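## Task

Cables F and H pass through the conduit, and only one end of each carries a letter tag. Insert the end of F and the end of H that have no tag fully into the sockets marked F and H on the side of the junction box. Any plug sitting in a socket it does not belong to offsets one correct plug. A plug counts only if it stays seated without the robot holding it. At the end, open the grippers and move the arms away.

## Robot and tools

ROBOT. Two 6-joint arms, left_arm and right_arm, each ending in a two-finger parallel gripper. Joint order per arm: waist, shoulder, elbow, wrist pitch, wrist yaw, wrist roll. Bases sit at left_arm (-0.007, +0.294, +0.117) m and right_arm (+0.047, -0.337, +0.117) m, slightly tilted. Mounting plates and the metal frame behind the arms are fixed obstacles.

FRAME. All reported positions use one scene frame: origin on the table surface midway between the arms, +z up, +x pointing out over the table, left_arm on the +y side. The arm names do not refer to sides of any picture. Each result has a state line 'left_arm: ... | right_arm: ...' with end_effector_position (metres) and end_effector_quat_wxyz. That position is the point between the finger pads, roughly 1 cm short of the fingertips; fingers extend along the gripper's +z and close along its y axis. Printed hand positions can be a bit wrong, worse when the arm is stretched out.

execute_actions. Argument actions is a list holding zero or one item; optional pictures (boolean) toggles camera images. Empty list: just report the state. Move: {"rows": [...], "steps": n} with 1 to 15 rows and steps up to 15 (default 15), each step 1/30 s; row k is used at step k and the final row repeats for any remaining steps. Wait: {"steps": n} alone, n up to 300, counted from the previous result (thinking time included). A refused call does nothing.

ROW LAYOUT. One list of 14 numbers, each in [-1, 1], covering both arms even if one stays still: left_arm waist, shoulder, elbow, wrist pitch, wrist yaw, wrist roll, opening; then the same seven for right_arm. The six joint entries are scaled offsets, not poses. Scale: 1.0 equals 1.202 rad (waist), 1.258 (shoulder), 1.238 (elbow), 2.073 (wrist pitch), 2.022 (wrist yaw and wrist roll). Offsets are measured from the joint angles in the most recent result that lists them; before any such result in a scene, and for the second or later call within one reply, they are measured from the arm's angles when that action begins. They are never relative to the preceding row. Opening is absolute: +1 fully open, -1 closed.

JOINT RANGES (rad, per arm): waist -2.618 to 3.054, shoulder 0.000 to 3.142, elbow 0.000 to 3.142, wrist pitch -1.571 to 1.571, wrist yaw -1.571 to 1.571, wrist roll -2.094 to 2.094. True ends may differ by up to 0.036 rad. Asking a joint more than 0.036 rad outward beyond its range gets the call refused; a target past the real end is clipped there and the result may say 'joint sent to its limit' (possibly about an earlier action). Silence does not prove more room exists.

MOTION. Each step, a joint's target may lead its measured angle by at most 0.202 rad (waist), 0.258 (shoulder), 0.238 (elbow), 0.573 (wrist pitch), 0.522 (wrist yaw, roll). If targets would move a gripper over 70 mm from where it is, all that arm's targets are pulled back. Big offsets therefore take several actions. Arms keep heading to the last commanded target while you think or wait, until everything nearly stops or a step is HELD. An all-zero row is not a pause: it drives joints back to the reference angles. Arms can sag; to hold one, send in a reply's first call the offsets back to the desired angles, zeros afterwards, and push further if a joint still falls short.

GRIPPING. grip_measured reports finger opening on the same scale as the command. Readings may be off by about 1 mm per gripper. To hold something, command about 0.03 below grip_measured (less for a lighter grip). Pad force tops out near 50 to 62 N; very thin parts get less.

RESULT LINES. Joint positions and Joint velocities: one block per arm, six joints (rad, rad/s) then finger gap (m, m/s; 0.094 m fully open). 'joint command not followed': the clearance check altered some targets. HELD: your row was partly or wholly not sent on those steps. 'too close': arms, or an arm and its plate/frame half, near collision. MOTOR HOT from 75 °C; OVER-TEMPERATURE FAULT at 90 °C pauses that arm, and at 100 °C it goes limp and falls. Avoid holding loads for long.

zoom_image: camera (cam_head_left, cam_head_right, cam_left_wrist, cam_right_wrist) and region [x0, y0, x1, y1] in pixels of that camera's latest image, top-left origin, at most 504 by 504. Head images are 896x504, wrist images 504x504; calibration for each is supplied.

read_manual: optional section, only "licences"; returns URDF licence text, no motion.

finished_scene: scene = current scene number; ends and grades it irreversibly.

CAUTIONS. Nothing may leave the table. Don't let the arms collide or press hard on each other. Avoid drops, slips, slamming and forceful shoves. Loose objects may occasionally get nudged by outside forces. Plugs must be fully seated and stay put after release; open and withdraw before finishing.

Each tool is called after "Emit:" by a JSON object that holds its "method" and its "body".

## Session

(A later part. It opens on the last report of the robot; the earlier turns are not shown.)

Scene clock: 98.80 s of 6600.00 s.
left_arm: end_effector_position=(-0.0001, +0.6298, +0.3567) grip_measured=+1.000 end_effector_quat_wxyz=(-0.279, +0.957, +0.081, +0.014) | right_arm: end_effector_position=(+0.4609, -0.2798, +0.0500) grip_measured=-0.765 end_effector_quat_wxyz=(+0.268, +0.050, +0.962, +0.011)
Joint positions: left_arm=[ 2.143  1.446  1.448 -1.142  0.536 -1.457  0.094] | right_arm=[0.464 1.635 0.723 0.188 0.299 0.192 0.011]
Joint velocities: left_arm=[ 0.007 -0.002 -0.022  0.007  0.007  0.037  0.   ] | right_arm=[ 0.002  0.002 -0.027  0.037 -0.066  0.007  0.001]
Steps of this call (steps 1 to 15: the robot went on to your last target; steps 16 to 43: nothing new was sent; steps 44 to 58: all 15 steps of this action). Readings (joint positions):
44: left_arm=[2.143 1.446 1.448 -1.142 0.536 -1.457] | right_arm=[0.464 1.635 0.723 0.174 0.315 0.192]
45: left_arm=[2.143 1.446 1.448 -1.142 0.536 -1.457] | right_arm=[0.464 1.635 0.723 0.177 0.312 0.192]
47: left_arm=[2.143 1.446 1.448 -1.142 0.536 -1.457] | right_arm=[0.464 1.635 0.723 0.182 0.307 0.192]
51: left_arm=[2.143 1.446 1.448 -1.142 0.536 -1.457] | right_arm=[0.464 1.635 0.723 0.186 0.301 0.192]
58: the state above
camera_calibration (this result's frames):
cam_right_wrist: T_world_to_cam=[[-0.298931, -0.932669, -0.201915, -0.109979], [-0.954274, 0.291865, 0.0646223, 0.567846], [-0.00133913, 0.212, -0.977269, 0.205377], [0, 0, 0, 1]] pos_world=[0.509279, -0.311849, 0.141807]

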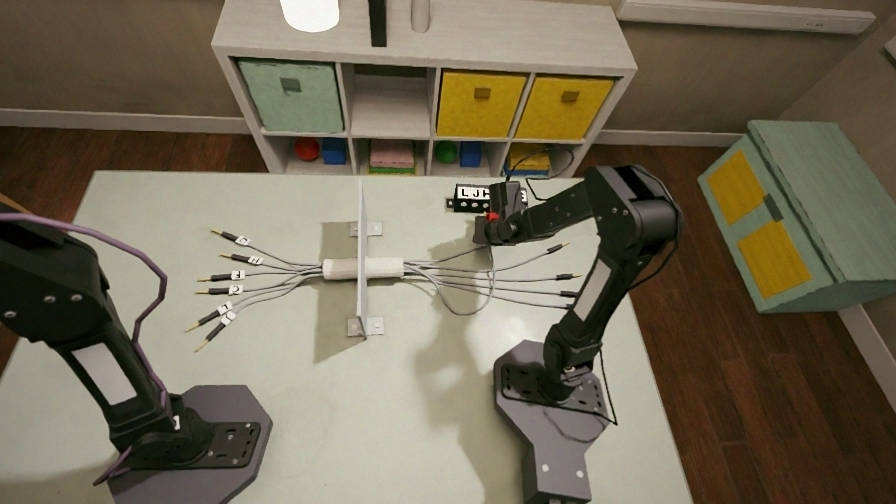

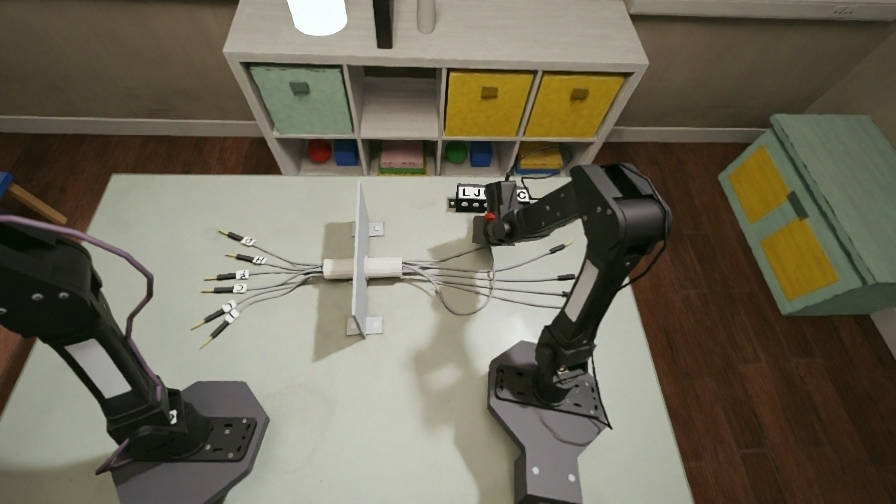

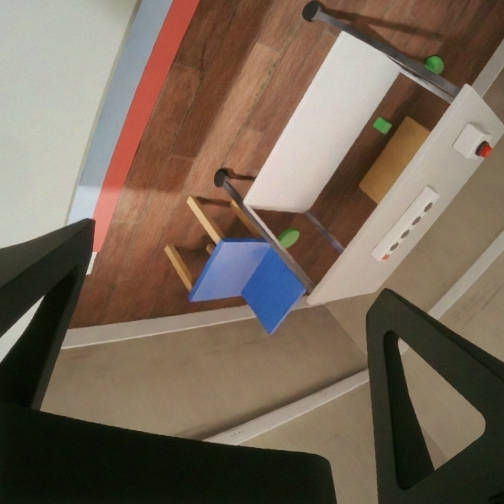

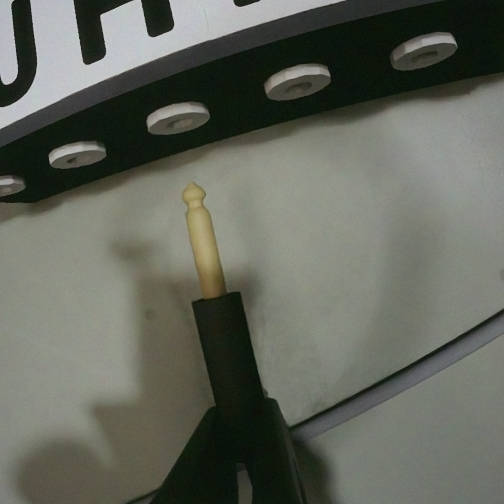

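Emit:
{"method": "execute_actions", "body": {"actions": [{"rows":[[0,0,0,0,0,0,1,0,0,0.038,0,0,0,-0.8]],"steps":12}]}}

Scene clock: 100.80 s of 6600.00 s.
left_arm: end_effector_position=(-0.0001, +0.6298, +0.3567) grip_measured=+1.000 end_effector_quat_wxyz=(-0.279, +0.957, +0.081, +0.014) | right_arm: end_effector_position=(+0.4678, -0.2791, +0.0544) grip_measured=-0.765 end_effector_quat_wxyz=(+0.275, +0.052, +0.960, +0.013)
Joint positions: left_arm=[ 2.143  1.446  1.448 -1.142  0.536 -1.457  0.094] | right_arm=[0.464 1.635 0.741 0.186 0.298 0.192 0.011]
Joint velocities: left_arm=[ 0.002  0.002 -0.007 -0.022 -0.037 -0.022  0.   ] | right_arm=[ 0.002  0.002 -0.012  0.007 -0.051  0.022 -0.   ]
Steps of this call (steps 1 to 15: the robot went on to your last target; steps 16 to 48: nothing new was sent; steps 49 to 60: all 12 steps of this action). Readings (joint positions):
49: left_arm=[2.143 1.446 1.448 -1.142 0.536 -1.457] | right_arm=[0.464 1.635 0.725 0.187 0.298 0.192]
50: left_arm=[2.143 1.446 1.448 -1.142 0.536 -1.457] | right_arm=[0.464 1.635 0.728 0.186 0.298 0.192]
52: left_arm=[2.143 1.446 1.448 -1.142 0.536 -1.457] | right_arm=[0.464 1.635 0.735 0.186 0.298 0.192]
56: left_arm=[2.143 1.446 1.448 -1.142 0.536 -1.457] | right_arm=[0.464 1.635 0.741 0.186 0.298 0.192]
60: the state above
camera_calibration (this result's frames):
cam_right_wrist: T_world_to_cam=[[-0.29864, -0.931036, -0.209728, -0.105618], [-0.954271, 0.29441, 0.0518637, 0.575275], [0.013459, 0.215626, -0.976383, 0.20363], [0, 0, 0, 1]] pos_world=[0.514686, -0.311609, 0.146834]

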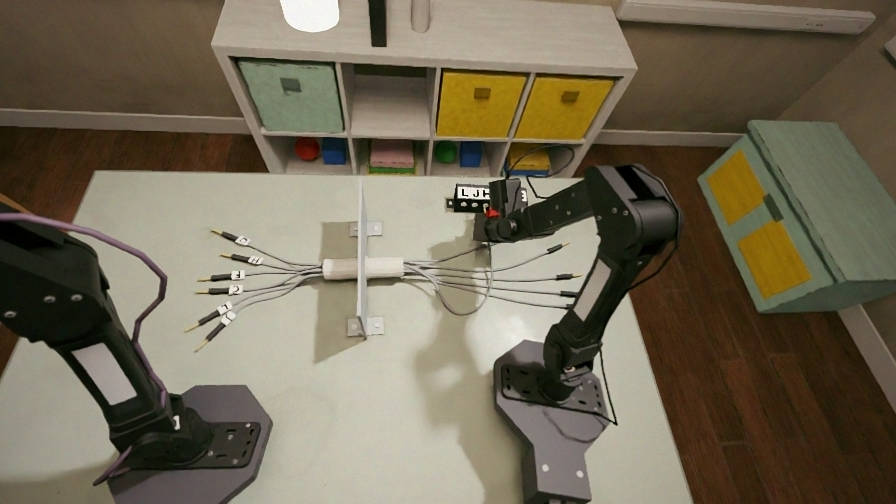

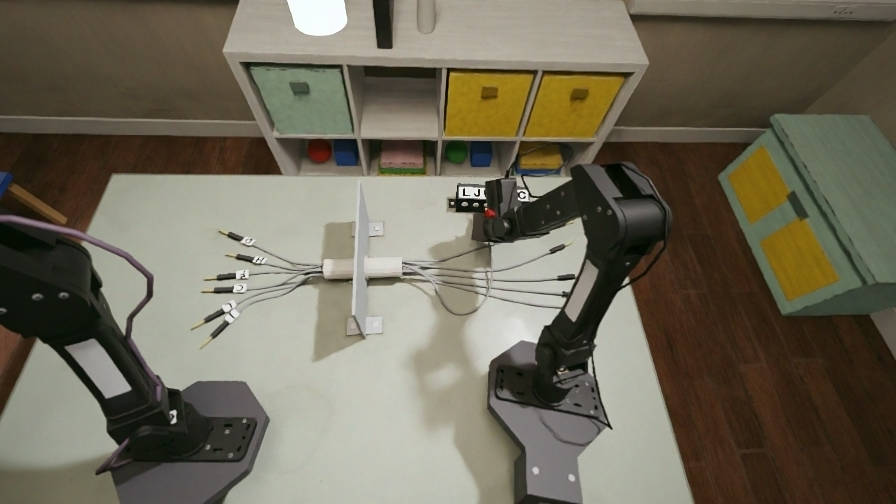

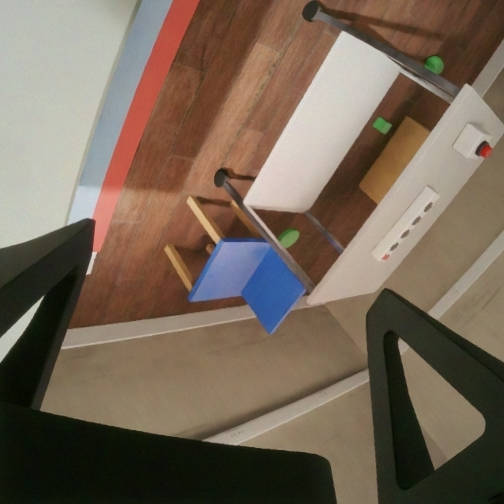

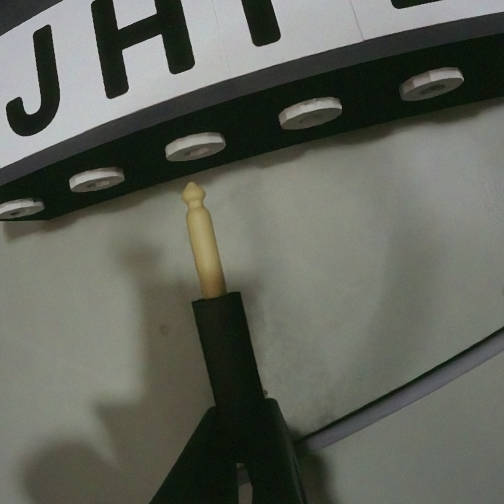

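Emit:
{"method": "execute_actions", "body": {"actions": []}}

Scene clock: 104.30 s of 6600.00 s.
left_arm: end_effector_position=(-0.0001, +0.6298, +0.3567) grip_measured=+1.000 end_effector_quat_wxyz=(-0.279, +0.957, +0.081, +0.014) | right_arm: end_effector_position=(+0.4678, -0.2791, +0.0544) grip_measured=-0.765 end_effector_quat_wxyz=(+0.275, +0.052, +0.960, +0.013)
Joint positions: left_arm=[ 2.143  1.446  1.448 -1.142  0.536 -1.457  0.094] | right_arm=[0.464 1.635 0.741 0.186 0.298 0.192 0.011]
Joint velocities: left_arm=[-0.002  0.007 -0.012  0.037 -0.022 -0.022  0.   ] | right_arm=[-0.022 -0.012 -0.002 -0.022  0.022 -0.11  -0.001]
Steps of this call (steps 1 to 15: the robot went on to your last target; steps 16 to 90: nothing new was sent; then 0.50 s passed at rest). Readings (joint positions):
1: left_arm=[2.143 1.446 1.448 -1.142 0.536 -1.457] | right_arm=[0.464 1.635 0.741 0.186 0.298 0.192]
2: left_arm=[2.143 1.446 1.448 -1.142 0.536 -1.457] | right_arm=[0.464 1.635 0.741 0.186 0.298 0.192]
4: left_arm=[2.143 1.446 1.448 -1.142 0.536 -1.457] | right_arm=[0.464 1.635 0.741 0.186 0.298 0.192]
8: left_arm=[2.143 1.446 1.448 -1.142 0.536 -1.457] | right_arm=[0.464 1.635 0.741 0.186 0.298 0.192]
90: the state above
All arms were judged still, so your last target was given up. Only a new action makes them travel on or press farther. Fingers that are still opening or closing keep moving.
camera_calibration (this result's frames):
cam_right_wrist: T_world_to_cam=[[-0.29864, -0.931036, -0.209728, -0.105618], [-0.954271, 0.29441, 0.0518637, 0.575275], [0.013459, 0.215626, -0.976383, 0.20363], [0, 0, 0, 1]] pos_world=[0.514686, -0.311609, 0.146834]

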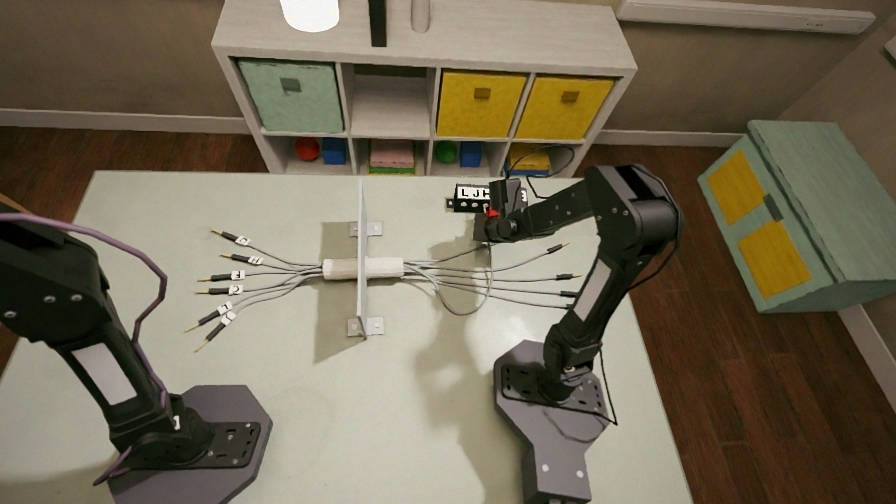

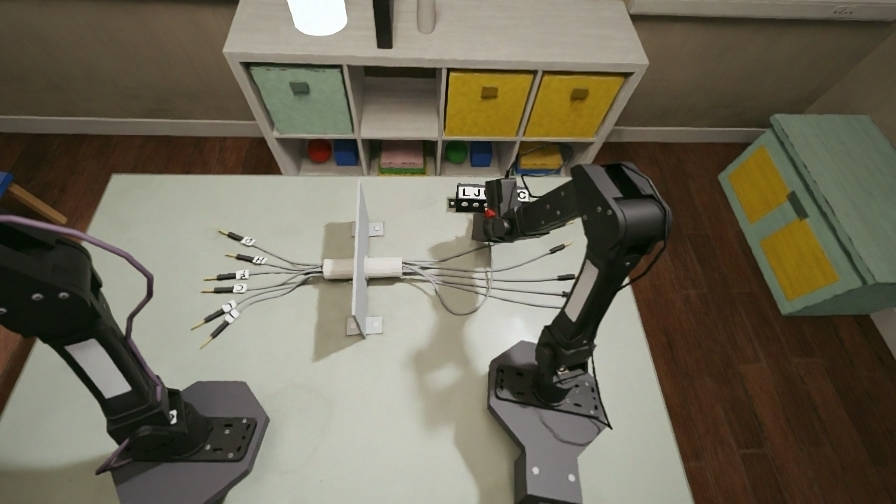

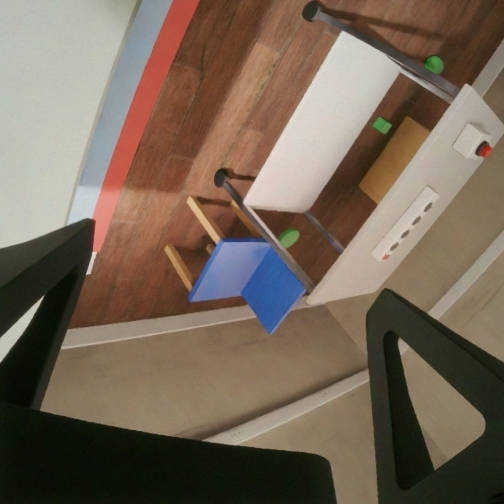

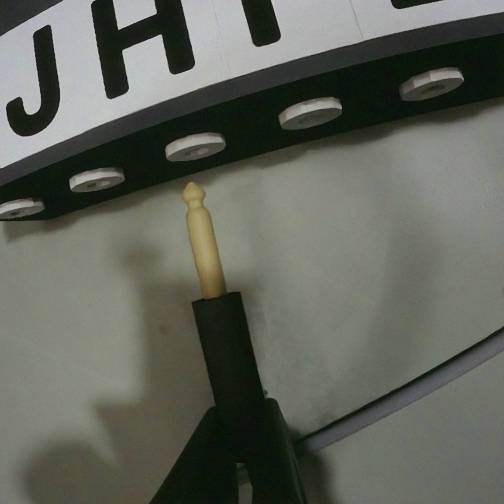

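Emit:
{"method": "execute_actions", "body": {"actions": [{"rows":[[0,0,0,0,0,0,1,-0.008,0.010,0.016,-0.004,0,0,-0.8],[0,0,0,0,0,0,1,-0.018,0.02,0.032,-0.008,0,0,-0.8]],"steps":15}], "pictures": false}}

Emit:
{"method": "execute_actions", "body": {"actions": [{"steps":10}]}}

Scene clock: 105.57 s of 6600.00 s.
left_arm: end_effector_position=(-0.0001, +0.6298, +0.3567) grip_measured=+1.000 end_effector_quat_wxyz=(-0.279, +0.957, +0.081, +0.014) | right_arm: end_effector_position=(+0.4670, -0.2842, +0.0487) grip_measured=-0.765 end_effector_quat_wxyz=(+0.266, +0.055, +0.962, +0.007)
Joint positions: left_arm=[ 2.143  1.446  1.448 -1.142  0.536 -1.457  0.094] | right_arm=[0.449 1.651 0.749 0.177 0.298 0.192 0.011]
Joint velocities: left_arm=[-0.017 -0.002 -0.012 -0.007 -0.007 -0.022  0.   ] | right_arm=[-0.007 -0.007 -0.022 -0.066 -0.022 -0.066  0.   ]
Steps of this call (steps 1 to 23: nothing new was sent; steps 24 to 38: all 15 steps of this action). Readings (joint positions):
24: left_arm=[2.143 1.446 1.448 -1.142 0.536 -1.457] | right_arm=[0.464 1.635 0.741 0.186 0.298 0.192]
25: left_arm=[2.143 1.446 1.448 -1.142 0.536 -1.457] | right_arm=[0.462 1.636 0.741 0.185 0.298 0.192]
27: left_arm=[2.143 1.446 1.448 -1.142 0.536 -1.457] | right_arm=[0.457 1.644 0.746 0.182 0.298 0.192]
31: left_arm=[2.143 1.446 1.448 -1.142 0.536 -1.457] | right_arm=[0.449 1.651 0.749 0.178 0.298 0.192]
38: the state above

Scene clock: 105.90 s of 6600.00 s.
left_arm: end_effector_position=(-0.0001, +0.6298, +0.3567) grip_measured=+1.000 end_effector_quat_wxyz=(-0.279, +0.957, +0.081, +0.014) | right_arm: end_effector_position=(+0.4670, -0.2842, +0.0487) grip_measured=-0.765 end_effector_quat_wxyz=(+0.266, +0.055, +0.962, +0.007)
Joint positions: left_arm=[ 2.143  1.446  1.448 -1.142  0.536 -1.457  0.094] | right_arm=[0.449 1.651 0.749 0.177 0.298 0.192 0.011]
Joint velocities: left_arm=[ 0.002 -0.012 -0.022  0.007  0.007  0.066  0.   ] | right_arm=[ 0.012 -0.007  0.007 -0.007 -0.007 -0.066 -0.   ]
Steps of this call (steps 1 to 10: the robot went on to your last target). Readings (joint positions):
1: left_arm=[2.143 1.446 1.448 -1.142 0.536 -1.457] | right_arm=[0.449 1.651 0.749 0.177 0.298 0.192]
2: left_arm=[2.143 1.446 1.448 -1.142 0.536 -1.457] | right_arm=[0.449 1.651 0.749 0.177 0.298 0.192]
4: left_arm=[2.143 1.446 1.448 -1.142 0.536 -1.457] | right_arm=[0.449 1.651 0.749 0.177 0.298 0.192]
8: left_arm=[2.143 1.446 1.448 -1.142 0.536 -1.457] | right_arm=[0.449 1.651 0.749 0.177 0.298 0.192]
10: the state above
camera_calibration (this result's frames):
cam_right_wrist: T_world_to_cam=[[-0.311252, -0.929738, -0.196745, -0.106184], [-0.950325, 0.304014, 0.0667717, 0.576491], [-0.00226698, 0.207755, -0.978178, 0.204308], [0, 0, 0, 1]] pos_world=[0.515267, -0.31643, 0.140466]

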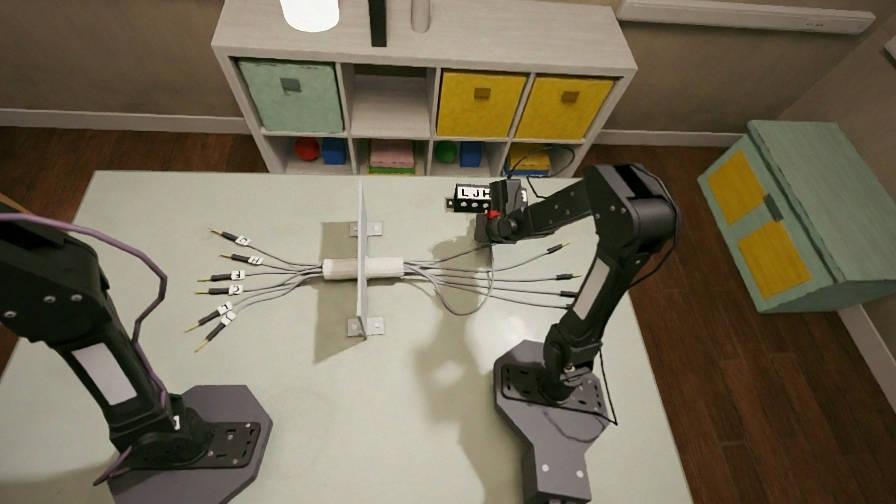

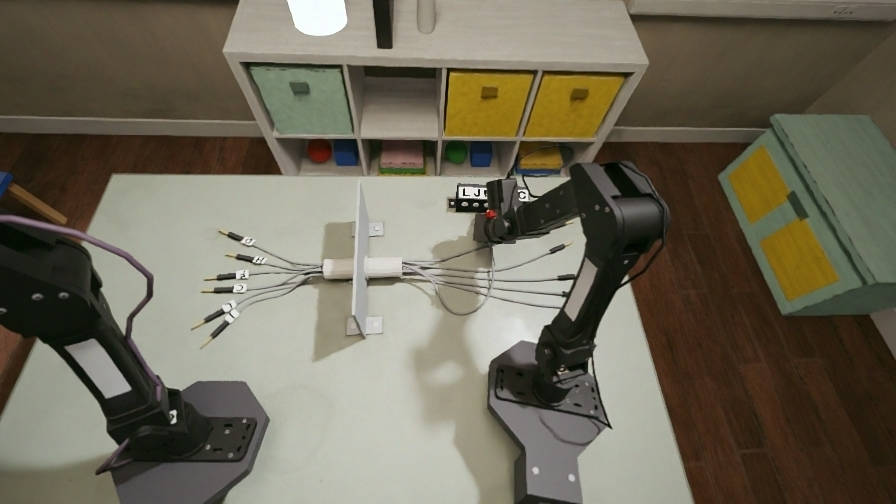

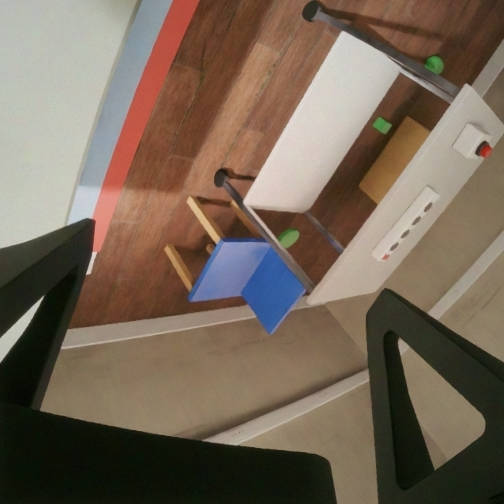

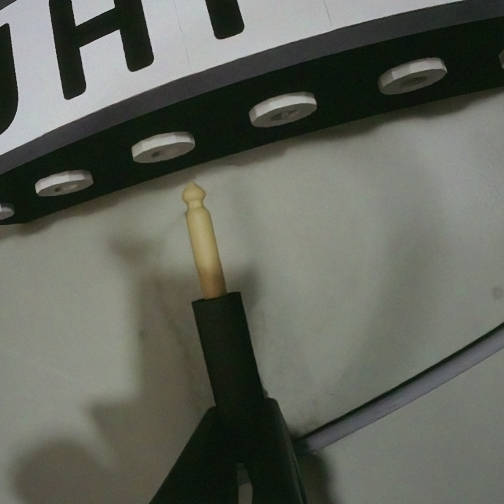

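Emit:
{"method": "execute_actions", "body": {"actions": [{"rows":[[0,0,0,0,0,0,1,0.007,0,0.02,-0.003,0,0,-0.8],[0,0,0,0,0,0,1,0.013,0,0.04,-0.006,0,0,-0.8]],"steps":15}], "pictures": false}}

Emit:
{"method": "execute_actions", "body": {"actions": [{"steps":10}]}}

Scene clock: 107.10 s of 6600.00 s.
left_arm: end_effector_position=(-0.0001, +0.6298, +0.3567) grip_measured=+1.000 end_effector_quat_wxyz=(-0.279, +0.957, +0.081, +0.014) | right_arm: end_effector_position=(+0.4737, -0.2837, +0.0531) grip_measured=-0.765 end_effector_quat_wxyz=(+0.272, +0.057, +0.961, +0.008)
Joint positions: left_arm=[ 2.143  1.446  1.448 -1.142  0.536 -1.457  0.094] | right_arm=[0.449 1.651 0.769 0.169 0.298 0.192 0.011]
Joint velocities: left_arm=[-0.007 -0.007 -0.002  0.007  0.007  0.022  0.   ] | right_arm=[-0.002 -0.002 -0.022 -0.11  -0.051  0.022 -0.   ]
Steps of this call (steps 1 to 15: the robot went on to your last target; steps 16 to 21: nothing new was sent; steps 22 to 36: all 15 steps of this action). Readings (joint positions):
22: left_arm=[2.143 1.446 1.448 -1.142 0.536 -1.457] | right_arm=[0.449 1.651 0.749 0.177 0.298 0.192]
23: left_arm=[2.143 1.446 1.448 -1.142 0.536 -1.457] | right_arm=[0.449 1.651 0.750 0.174 0.298 0.192]
25: left_arm=[2.143 1.446 1.448 -1.142 0.536 -1.457] | right_arm=[0.449 1.651 0.758 0.169 0.298 0.192]
29: left_arm=[2.143 1.446 1.448 -1.142 0.536 -1.457] | right_arm=[0.449 1.651 0.769 0.169 0.298 0.192]
36: the state above

Scene clock: 107.43 s of 6600.00 s.
left_arm: end_effector_position=(-0.0001, +0.6298, +0.3567) grip_measured=+1.000 end_effector_quat_wxyz=(-0.279, +0.957, +0.081, +0.014) | right_arm: end_effector_position=(+0.4737, -0.2837, +0.0531) grip_measured=-0.765 end_effector_quat_wxyz=(+0.272, +0.057, +0.961, +0.008)
Joint positions: left_arm=[ 2.143  1.446  1.448 -1.142  0.536 -1.457  0.094] | right_arm=[0.449 1.651 0.769 0.169 0.298 0.192 0.011]
Joint velocities: left_arm=[ 0.002 -0.012 -0.012  0.022 -0.022 -0.125  0.   ] | right_arm=[-0.002  0.012 -0.007 -0.037  0.007 -0.051  0.001]
Steps of this call (steps 1 to 10: the robot went on to your last target). Readings (joint positions):
1: left_arm=[2.143 1.446 1.448 -1.142 0.536 -1.457] | right_arm=[0.449 1.651 0.769 0.169 0.298 0.192]
2: left_arm=[2.143 1.446 1.448 -1.142 0.536 -1.457] | right_arm=[0.449 1.651 0.769 0.169 0.298 0.192]
4: left_arm=[2.143 1.446 1.448 -1.142 0.536 -1.457] | right_arm=[0.449 1.651 0.769 0.169 0.298 0.192]
8: left_arm=[2.143 1.446 1.448 -1.142 0.536 -1.457] | right_arm=[0.449 1.651 0.769 0.169 0.298 0.192]
10: the state above
camera_calibration (this result's frames):
cam_right_wrist: T_world_to_cam=[[-0.311171, -0.928471, -0.202766, -0.102081], [-0.950305, 0.30616, 0.0564496, 0.583527], [0.00966713, 0.210255, -0.977599, 0.203564], [0, 0, 0, 1]] pos_world=[0.520796, -0.316233, 0.145365]

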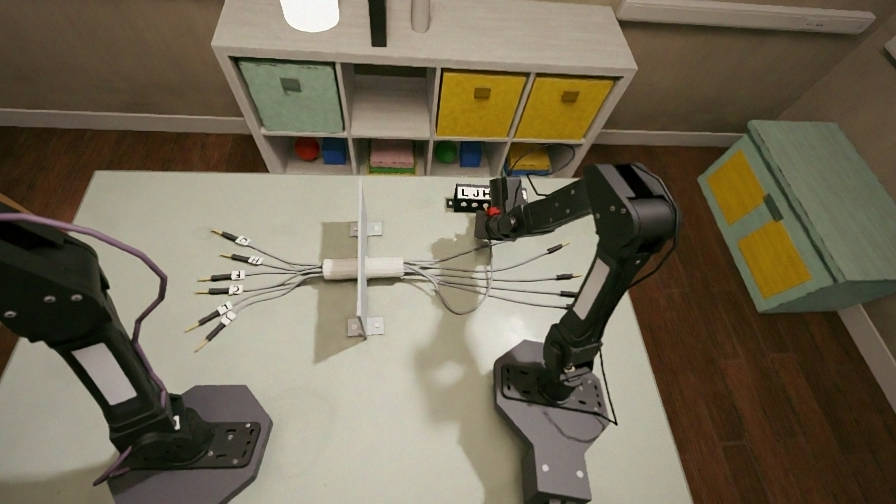

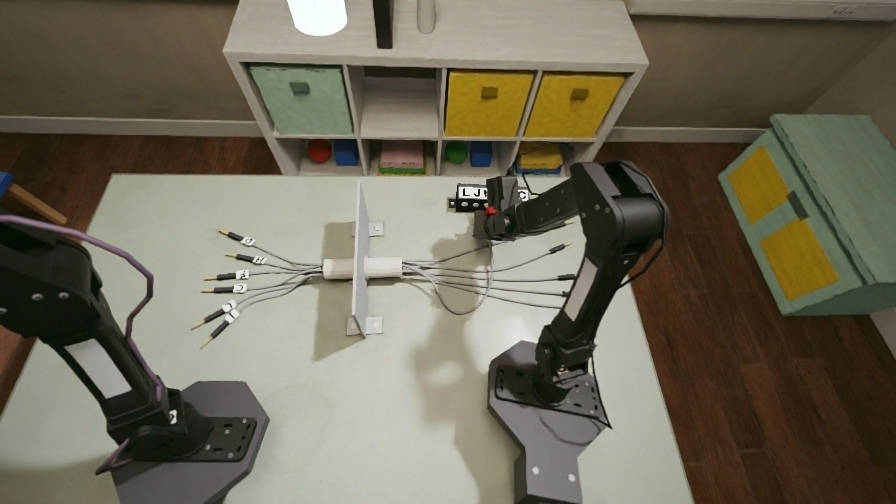

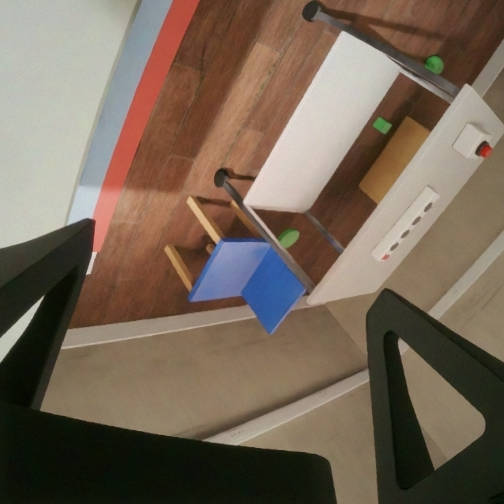

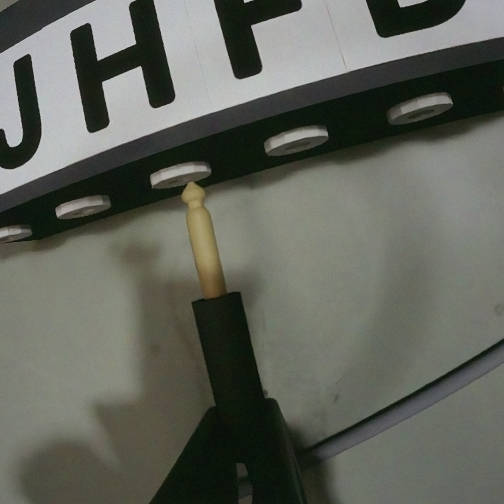

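Emit:
{"method": "execute_actions", "body": {"actions": [{"rows":[[0,0,0,0,0,0,1,0.016,0,0,0,0,0,-0.8]],"steps":12}]}}

Scene clock: 108.63 s of 6600.00 s.
left_arm: end_effector_position=(-0.0001, +0.6298, +0.3567) grip_measured=+1.000 end_effector_quat_wxyz=(-0.279, +0.957, +0.081, +0.014) | right_arm: end_effector_position=(+0.4737, -0.2837, +0.0531) grip_measured=-0.765 end_effector_quat_wxyz=(+0.272, +0.057, +0.961, +0.008)
Joint positions: left_arm=[ 2.143  1.446  1.448 -1.142  0.536 -1.457  0.094] | right_arm=[0.449 1.651 0.769 0.169 0.298 0.192 0.011]
Joint velocities: left_arm=[-0.012  0.002  0.012  0.066  0.022  0.022  0.   ] | right_arm=[ 0.007 -0.002  0.002 -0.022 -0.007 -0.007  0.   ]
Steps of this call (steps 1 to 15: the robot went on to your last target; steps 16 to 24: nothing new was sent; steps 25 to 36: all 12 steps of this action). Readings (joint positions):
25: left_arm=[2.143 1.446 1.448 -1.142 0.536 -1.457] | right_arm=[0.449 1.651 0.769 0.169 0.298 0.192]
26: left_arm=[2.143 1.446 1.448 -1.142 0.536 -1.457] | right_arm=[0.449 1.651 0.769 0.169 0.298 0.192]
28: left_arm=[2.143 1.446 1.448 -1.142 0.536 -1.457] | right_arm=[0.449 1.651 0.769 0.169 0.298 0.192]
32: left_arm=[2.143 1.446 1.448 -1.142 0.536 -1.457] | right_arm=[0.449 1.651 0.769 0.169 0.298 0.192]
36: the state above
camera_calibration (this result's frames):
cam_right_wrist: T_world_to_cam=[[-0.311171, -0.928471, -0.202766, -0.102081], [-0.950305, 0.30616, 0.0564496, 0.583527], [0.00966713, 0.210255, -0.977599, 0.203564], [0, 0, 0, 1]] pos_world=[0.520796, -0.316233, 0.145365]

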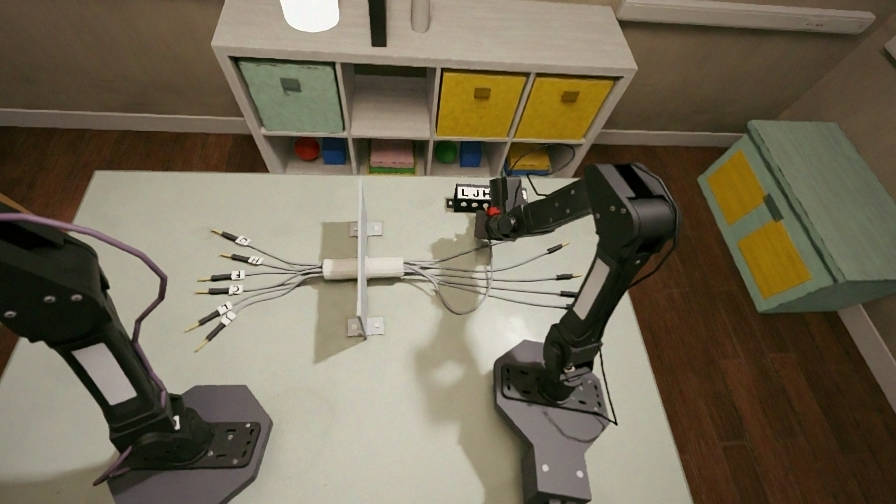

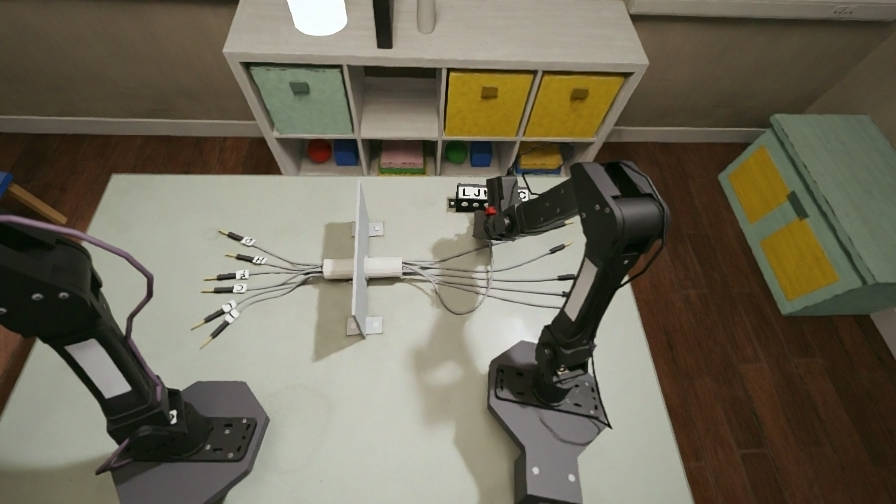

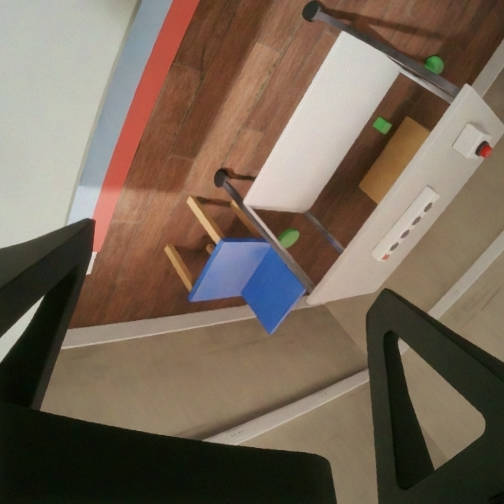

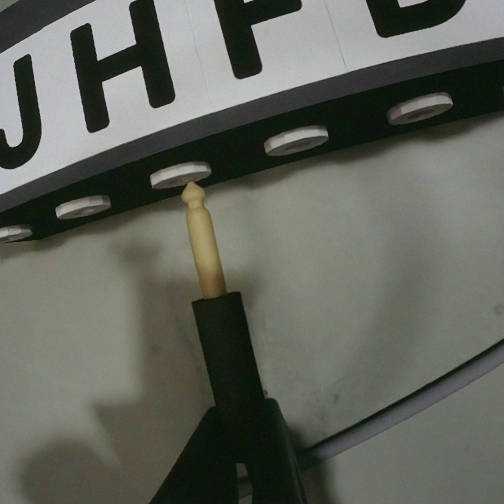

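Emit:
{"method": "execute_actions", "body": {"actions": [{"rows":[[0,0,0,0,0,0,1,0.022,0,0,0,0,0,-0.8]],"steps":12}]}}

Scene clock: 109.63 s of 6600.00 s.
left_arm: end_effector_position=(-0.0001, +0.6298, +0.3567) grip_measured=+1.000 end_effector_quat_wxyz=(-0.279, +0.957, +0.081, +0.014) | right_arm: end_effector_position=(+0.4733, -0.2797, +0.0538) grip_measured=-0.765 end_effector_quat_wxyz=(+0.272, +0.053, +0.961, +0.011)
Joint positions: left_arm=[ 2.143  1.446  1.448 -1.142  0.536 -1.457  0.094] | right_arm=[0.459 1.651 0.769 0.169 0.298 0.192 0.011]
Joint velocities: left_arm=[-0.002  0.007 -0.012 -0.007 -0.037  0.081  0.   ] | right_arm=[-0.002  0.002  0.012  0.022  0.022  0.007  0.   ]
Steps of this call (steps 1 to 15: the robot went on to your last target; steps 16 to 18: nothing new was sent; steps 19 to 30: all 12 steps of this action). Readings (joint positions):
19: left_arm=[2.143 1.446 1.448 -1.142 0.536 -1.457] | right_arm=[0.450 1.651 0.769 0.169 0.298 0.192]
20: left_arm=[2.143 1.446 1.448 -1.142 0.536 -1.457] | right_arm=[0.452 1.651 0.769 0.169 0.298 0.192]
22: left_arm=[2.143 1.446 1.448 -1.142 0.536 -1.457] | right_arm=[0.456 1.651 0.769 0.169 0.298 0.192]
26: left_arm=[2.143 1.446 1.448 -1.142 0.536 -1.457] | right_arm=[0.459 1.651 0.769 0.169 0.298 0.192]
30: the state above
camera_calibration (this result's frames):
cam_right_wrist: T_world_to_cam=[[-0.302622, -0.930579, -0.206017, -0.102817], [-0.953069, 0.297478, 0.0562729, 0.580754], [0.00891916, 0.213378, -0.976929, 0.204573], [0, 0, 0, 1]] pos_world=[0.520559, -0.312092, 0.145991]

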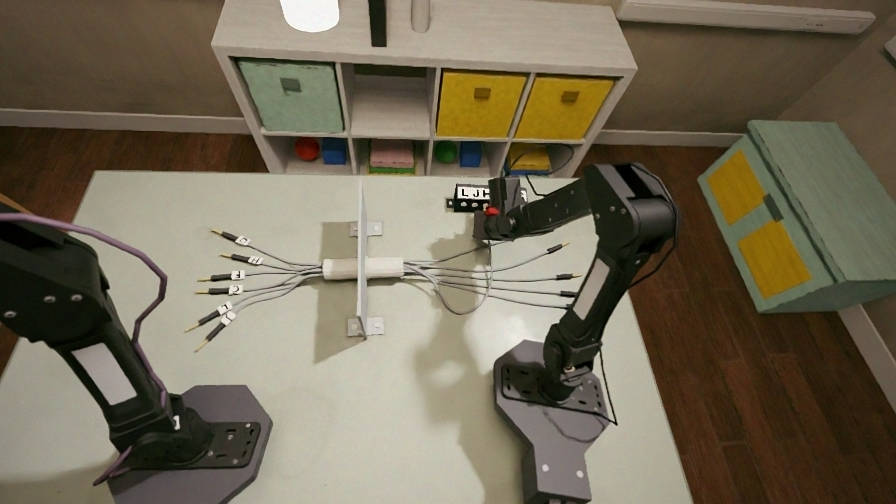

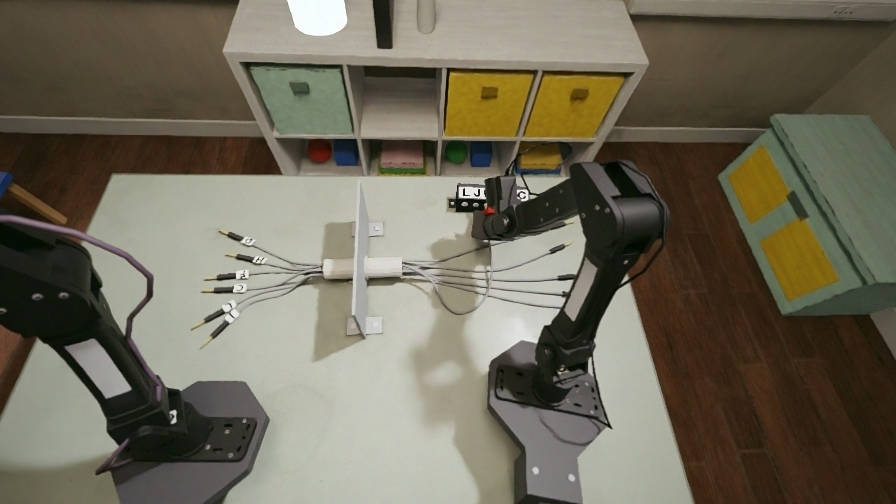

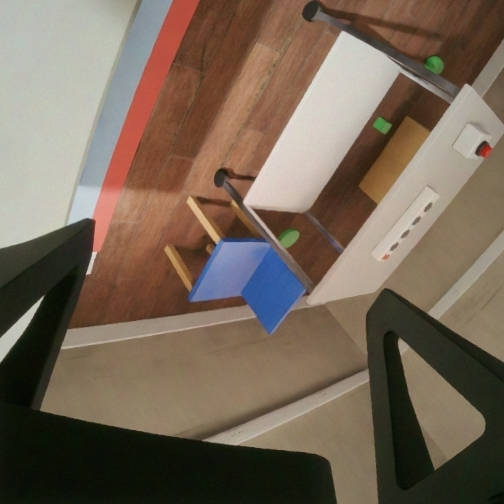

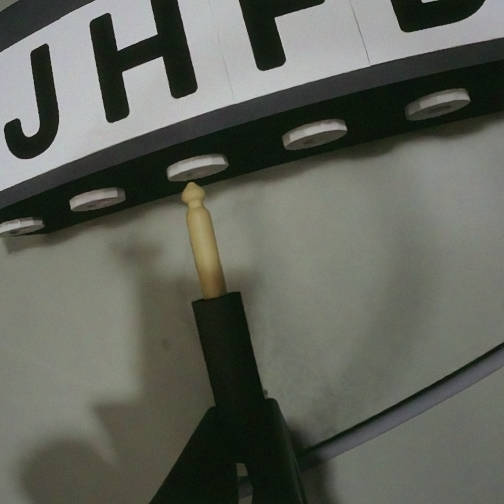

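Emit:
{"method": "execute_actions", "body": {"actions": [{"rows":[[0,0,0,0,0,0,1,-0.010,0.006,0.03,-0.002,0,0,-0.8],[0,0,0,0,0,0,1,-0.011,0.011,0.037,-0.004,0,0,-0.8],[0,0,0,0,0,0,1,-0.012,0.016,0.044,-0.006,0,0,-0.8],[0,0,0,0,0,0,1,-0.013,0.021,0.051,-0.009,0,0,-0.8],[0,0,0,0,0,0,1,-0.015,0.026,0.058,-0.011,0,0,-0.8]],"steps":15}]}}

Scene clock: 111.10 s of 6600.00 s.
left_arm: end_effector_position=(-0.0001, +0.6298, +0.3567) grip_measured=+1.000 end_effector_quat_wxyz=(-0.279, +0.957, +0.081, +0.014) | right_arm: end_effector_position=(+0.4767, -0.2812, +0.0486) grip_measured=-0.765 end_effector_quat_wxyz=(+0.261, +0.053, +0.964, +0.007)
Joint positions: left_arm=[ 2.143  1.446  1.448 -1.142  0.536 -1.457  0.094] | right_arm=[0.451 1.679 0.805 0.136 0.296 0.192 0.011]
Joint velocities: left_arm=[ 0.002 -0.007 -0.012  0.007  0.022  0.051  0.   ] | right_arm=[-0.007 -0.007 -0.002 -0.022 -0.051 -0.066 -0.   ]
Steps of this call (steps 1 to 15: the robot went on to your last target; steps 16 to 29: nothing new was sent; steps 30 to 44: all 15 steps of this action). Readings (joint positions):
30: left_arm=[2.143 1.446 1.448 -1.142 0.536 -1.457] | right_arm=[0.459 1.651 0.769 0.169 0.298 0.192]
31: left_arm=[2.143 1.446 1.448 -1.142 0.536 -1.457] | right_arm=[0.459 1.651 0.770 0.167 0.298 0.192]
33: left_arm=[2.143 1.446 1.448 -1.142 0.536 -1.457] | right_arm=[0.458 1.656 0.782 0.155 0.297 0.192]
37: left_arm=[2.143 1.446 1.448 -1.142 0.536 -1.457] | right_arm=[0.453 1.677 0.801 0.138 0.296 0.192]
44: the state above
camera_calibration (this result's frames):
cam_right_wrist: T_world_to_cam=[[-0.309376, -0.931233, -0.192591, -0.101889], [-0.950827, 0.299811, 0.0777271, 0.58336], [-0.0146412, 0.207168, -0.978196, 0.209363], [0, 0, 0, 1]] pos_world=[0.526218, -0.313153, 0.139832]

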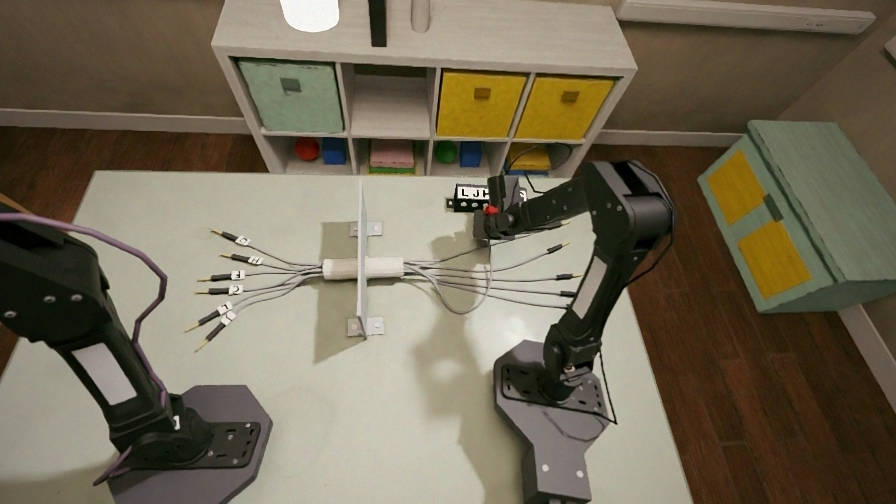

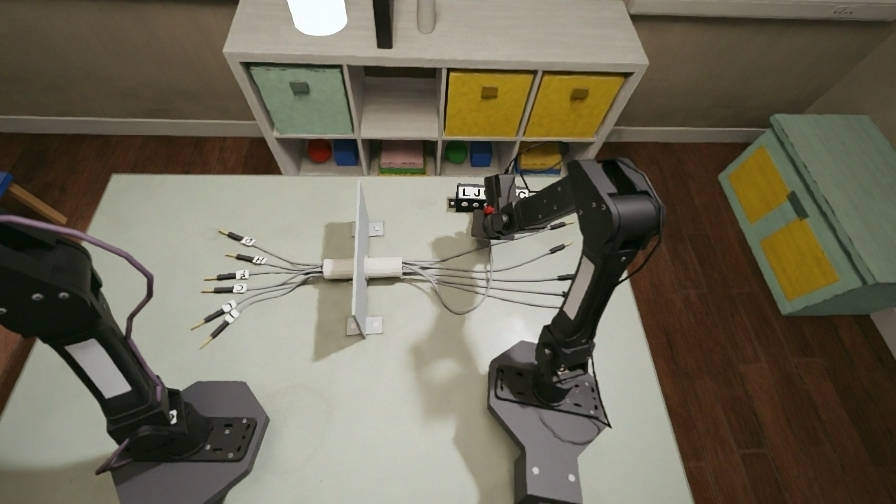

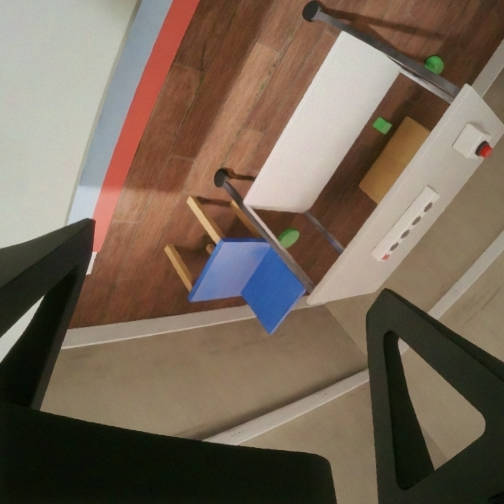

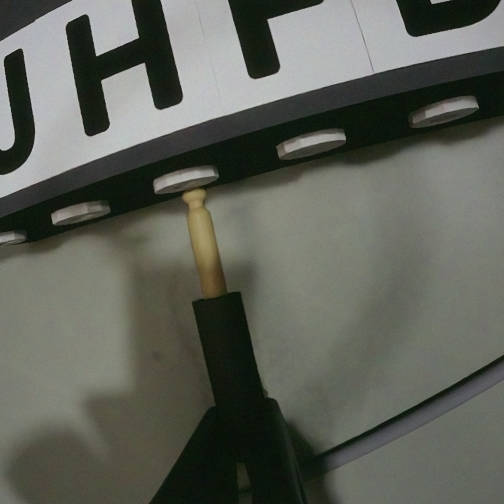

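Emit:
{"method": "execute_actions", "body": {"actions": [{"rows":[[0,0,0,0,0,0,1,0.005,-0.015,-0.015,0,0,0,-0.8],[0,0,0,0,0,0,1,0.005,-0.025,-0.028,0.005,0,0,-0.8],[0,0,0,0,0,0,1,0.005,-0.035,-0.04,0.012,0,0,-0.8],[0,0,0,0,0,0,1,0.005,-0.035,-0.04,0.02,0,0,-0.8],[0,0,0,0,0,0,1,0.005,-0.035,-0.04,0.024,0,0,-0.8]],"steps":15}]}}

Scene clock: 112.93 s of 6600.00 s.
left_arm: end_effector_position=(-0.0001, +0.6298, +0.3567) grip_measured=+1.000 end_effector_quat_wxyz=(-0.279, +0.957, +0.081, +0.014) | right_arm: end_effector_position=(+0.4690, -0.2822, +0.0454) grip_measured=-0.765 end_effector_quat_wxyz=(+0.261, +0.053, +0.964, +0.007)
Joint positions: left_arm=[ 2.143  1.446  1.448 -1.142  0.536 -1.457  0.094] | right_arm=[0.451 1.671 0.769 0.163 0.296 0.192 0.011]
Joint velocities: left_arm=[-0.017  0.007 -0.007 -0.007 -0.007 -0.007  0.   ] | right_arm=[ 0.007  0.002  0.002 -0.007  0.007  0.007  0.001]
Steps of this call (steps 1 to 15: the robot went on to your last target; steps 16 to 40: nothing new was sent; steps 41 to 55: all 15 steps of this action). Readings (joint positions):
41: left_arm=[2.143 1.446 1.448 -1.142 0.536 -1.457] | right_arm=[0.451 1.679 0.805 0.135 0.296 0.192]
42: left_arm=[2.143 1.446 1.448 -1.142 0.536 -1.457] | right_arm=[0.451 1.679 0.802 0.137 0.296 0.192]
44: left_arm=[2.143 1.446 1.448 -1.142 0.536 -1.457] | right_arm=[0.451 1.674 0.787 0.145 0.296 0.192]
48: left_arm=[2.143 1.446 1.448 -1.142 0.536 -1.457] | right_arm=[0.451 1.671 0.769 0.151 0.296 0.192]
55: the state above
camera_calibration (this result's frames):
cam_right_wrist: T_world_to_cam=[[-0.309376, -0.931272, -0.192403, -0.105865], [-0.950821, 0.299745, 0.0780501, 0.576571], [-0.0150141, 0.207088, -0.978207, 0.206507], [0, 0, 0, 1]] pos_world=[0.518564, -0.314178, 0.136637]

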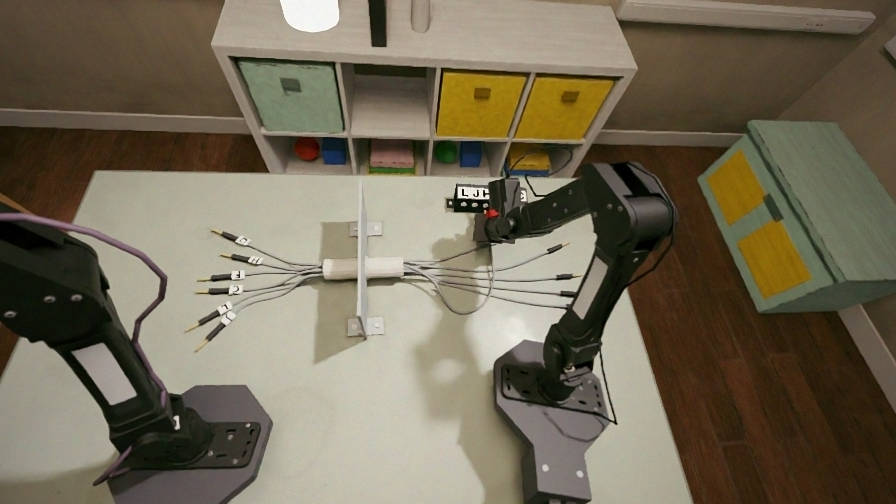

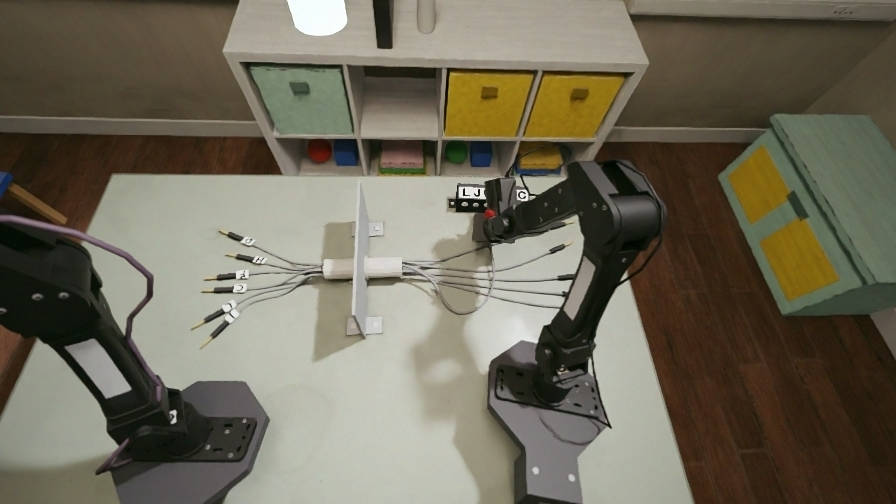

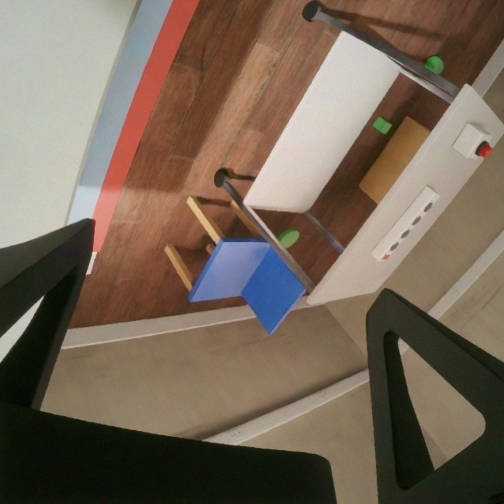

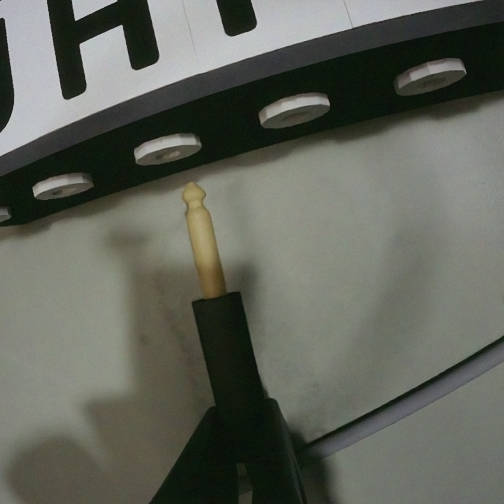

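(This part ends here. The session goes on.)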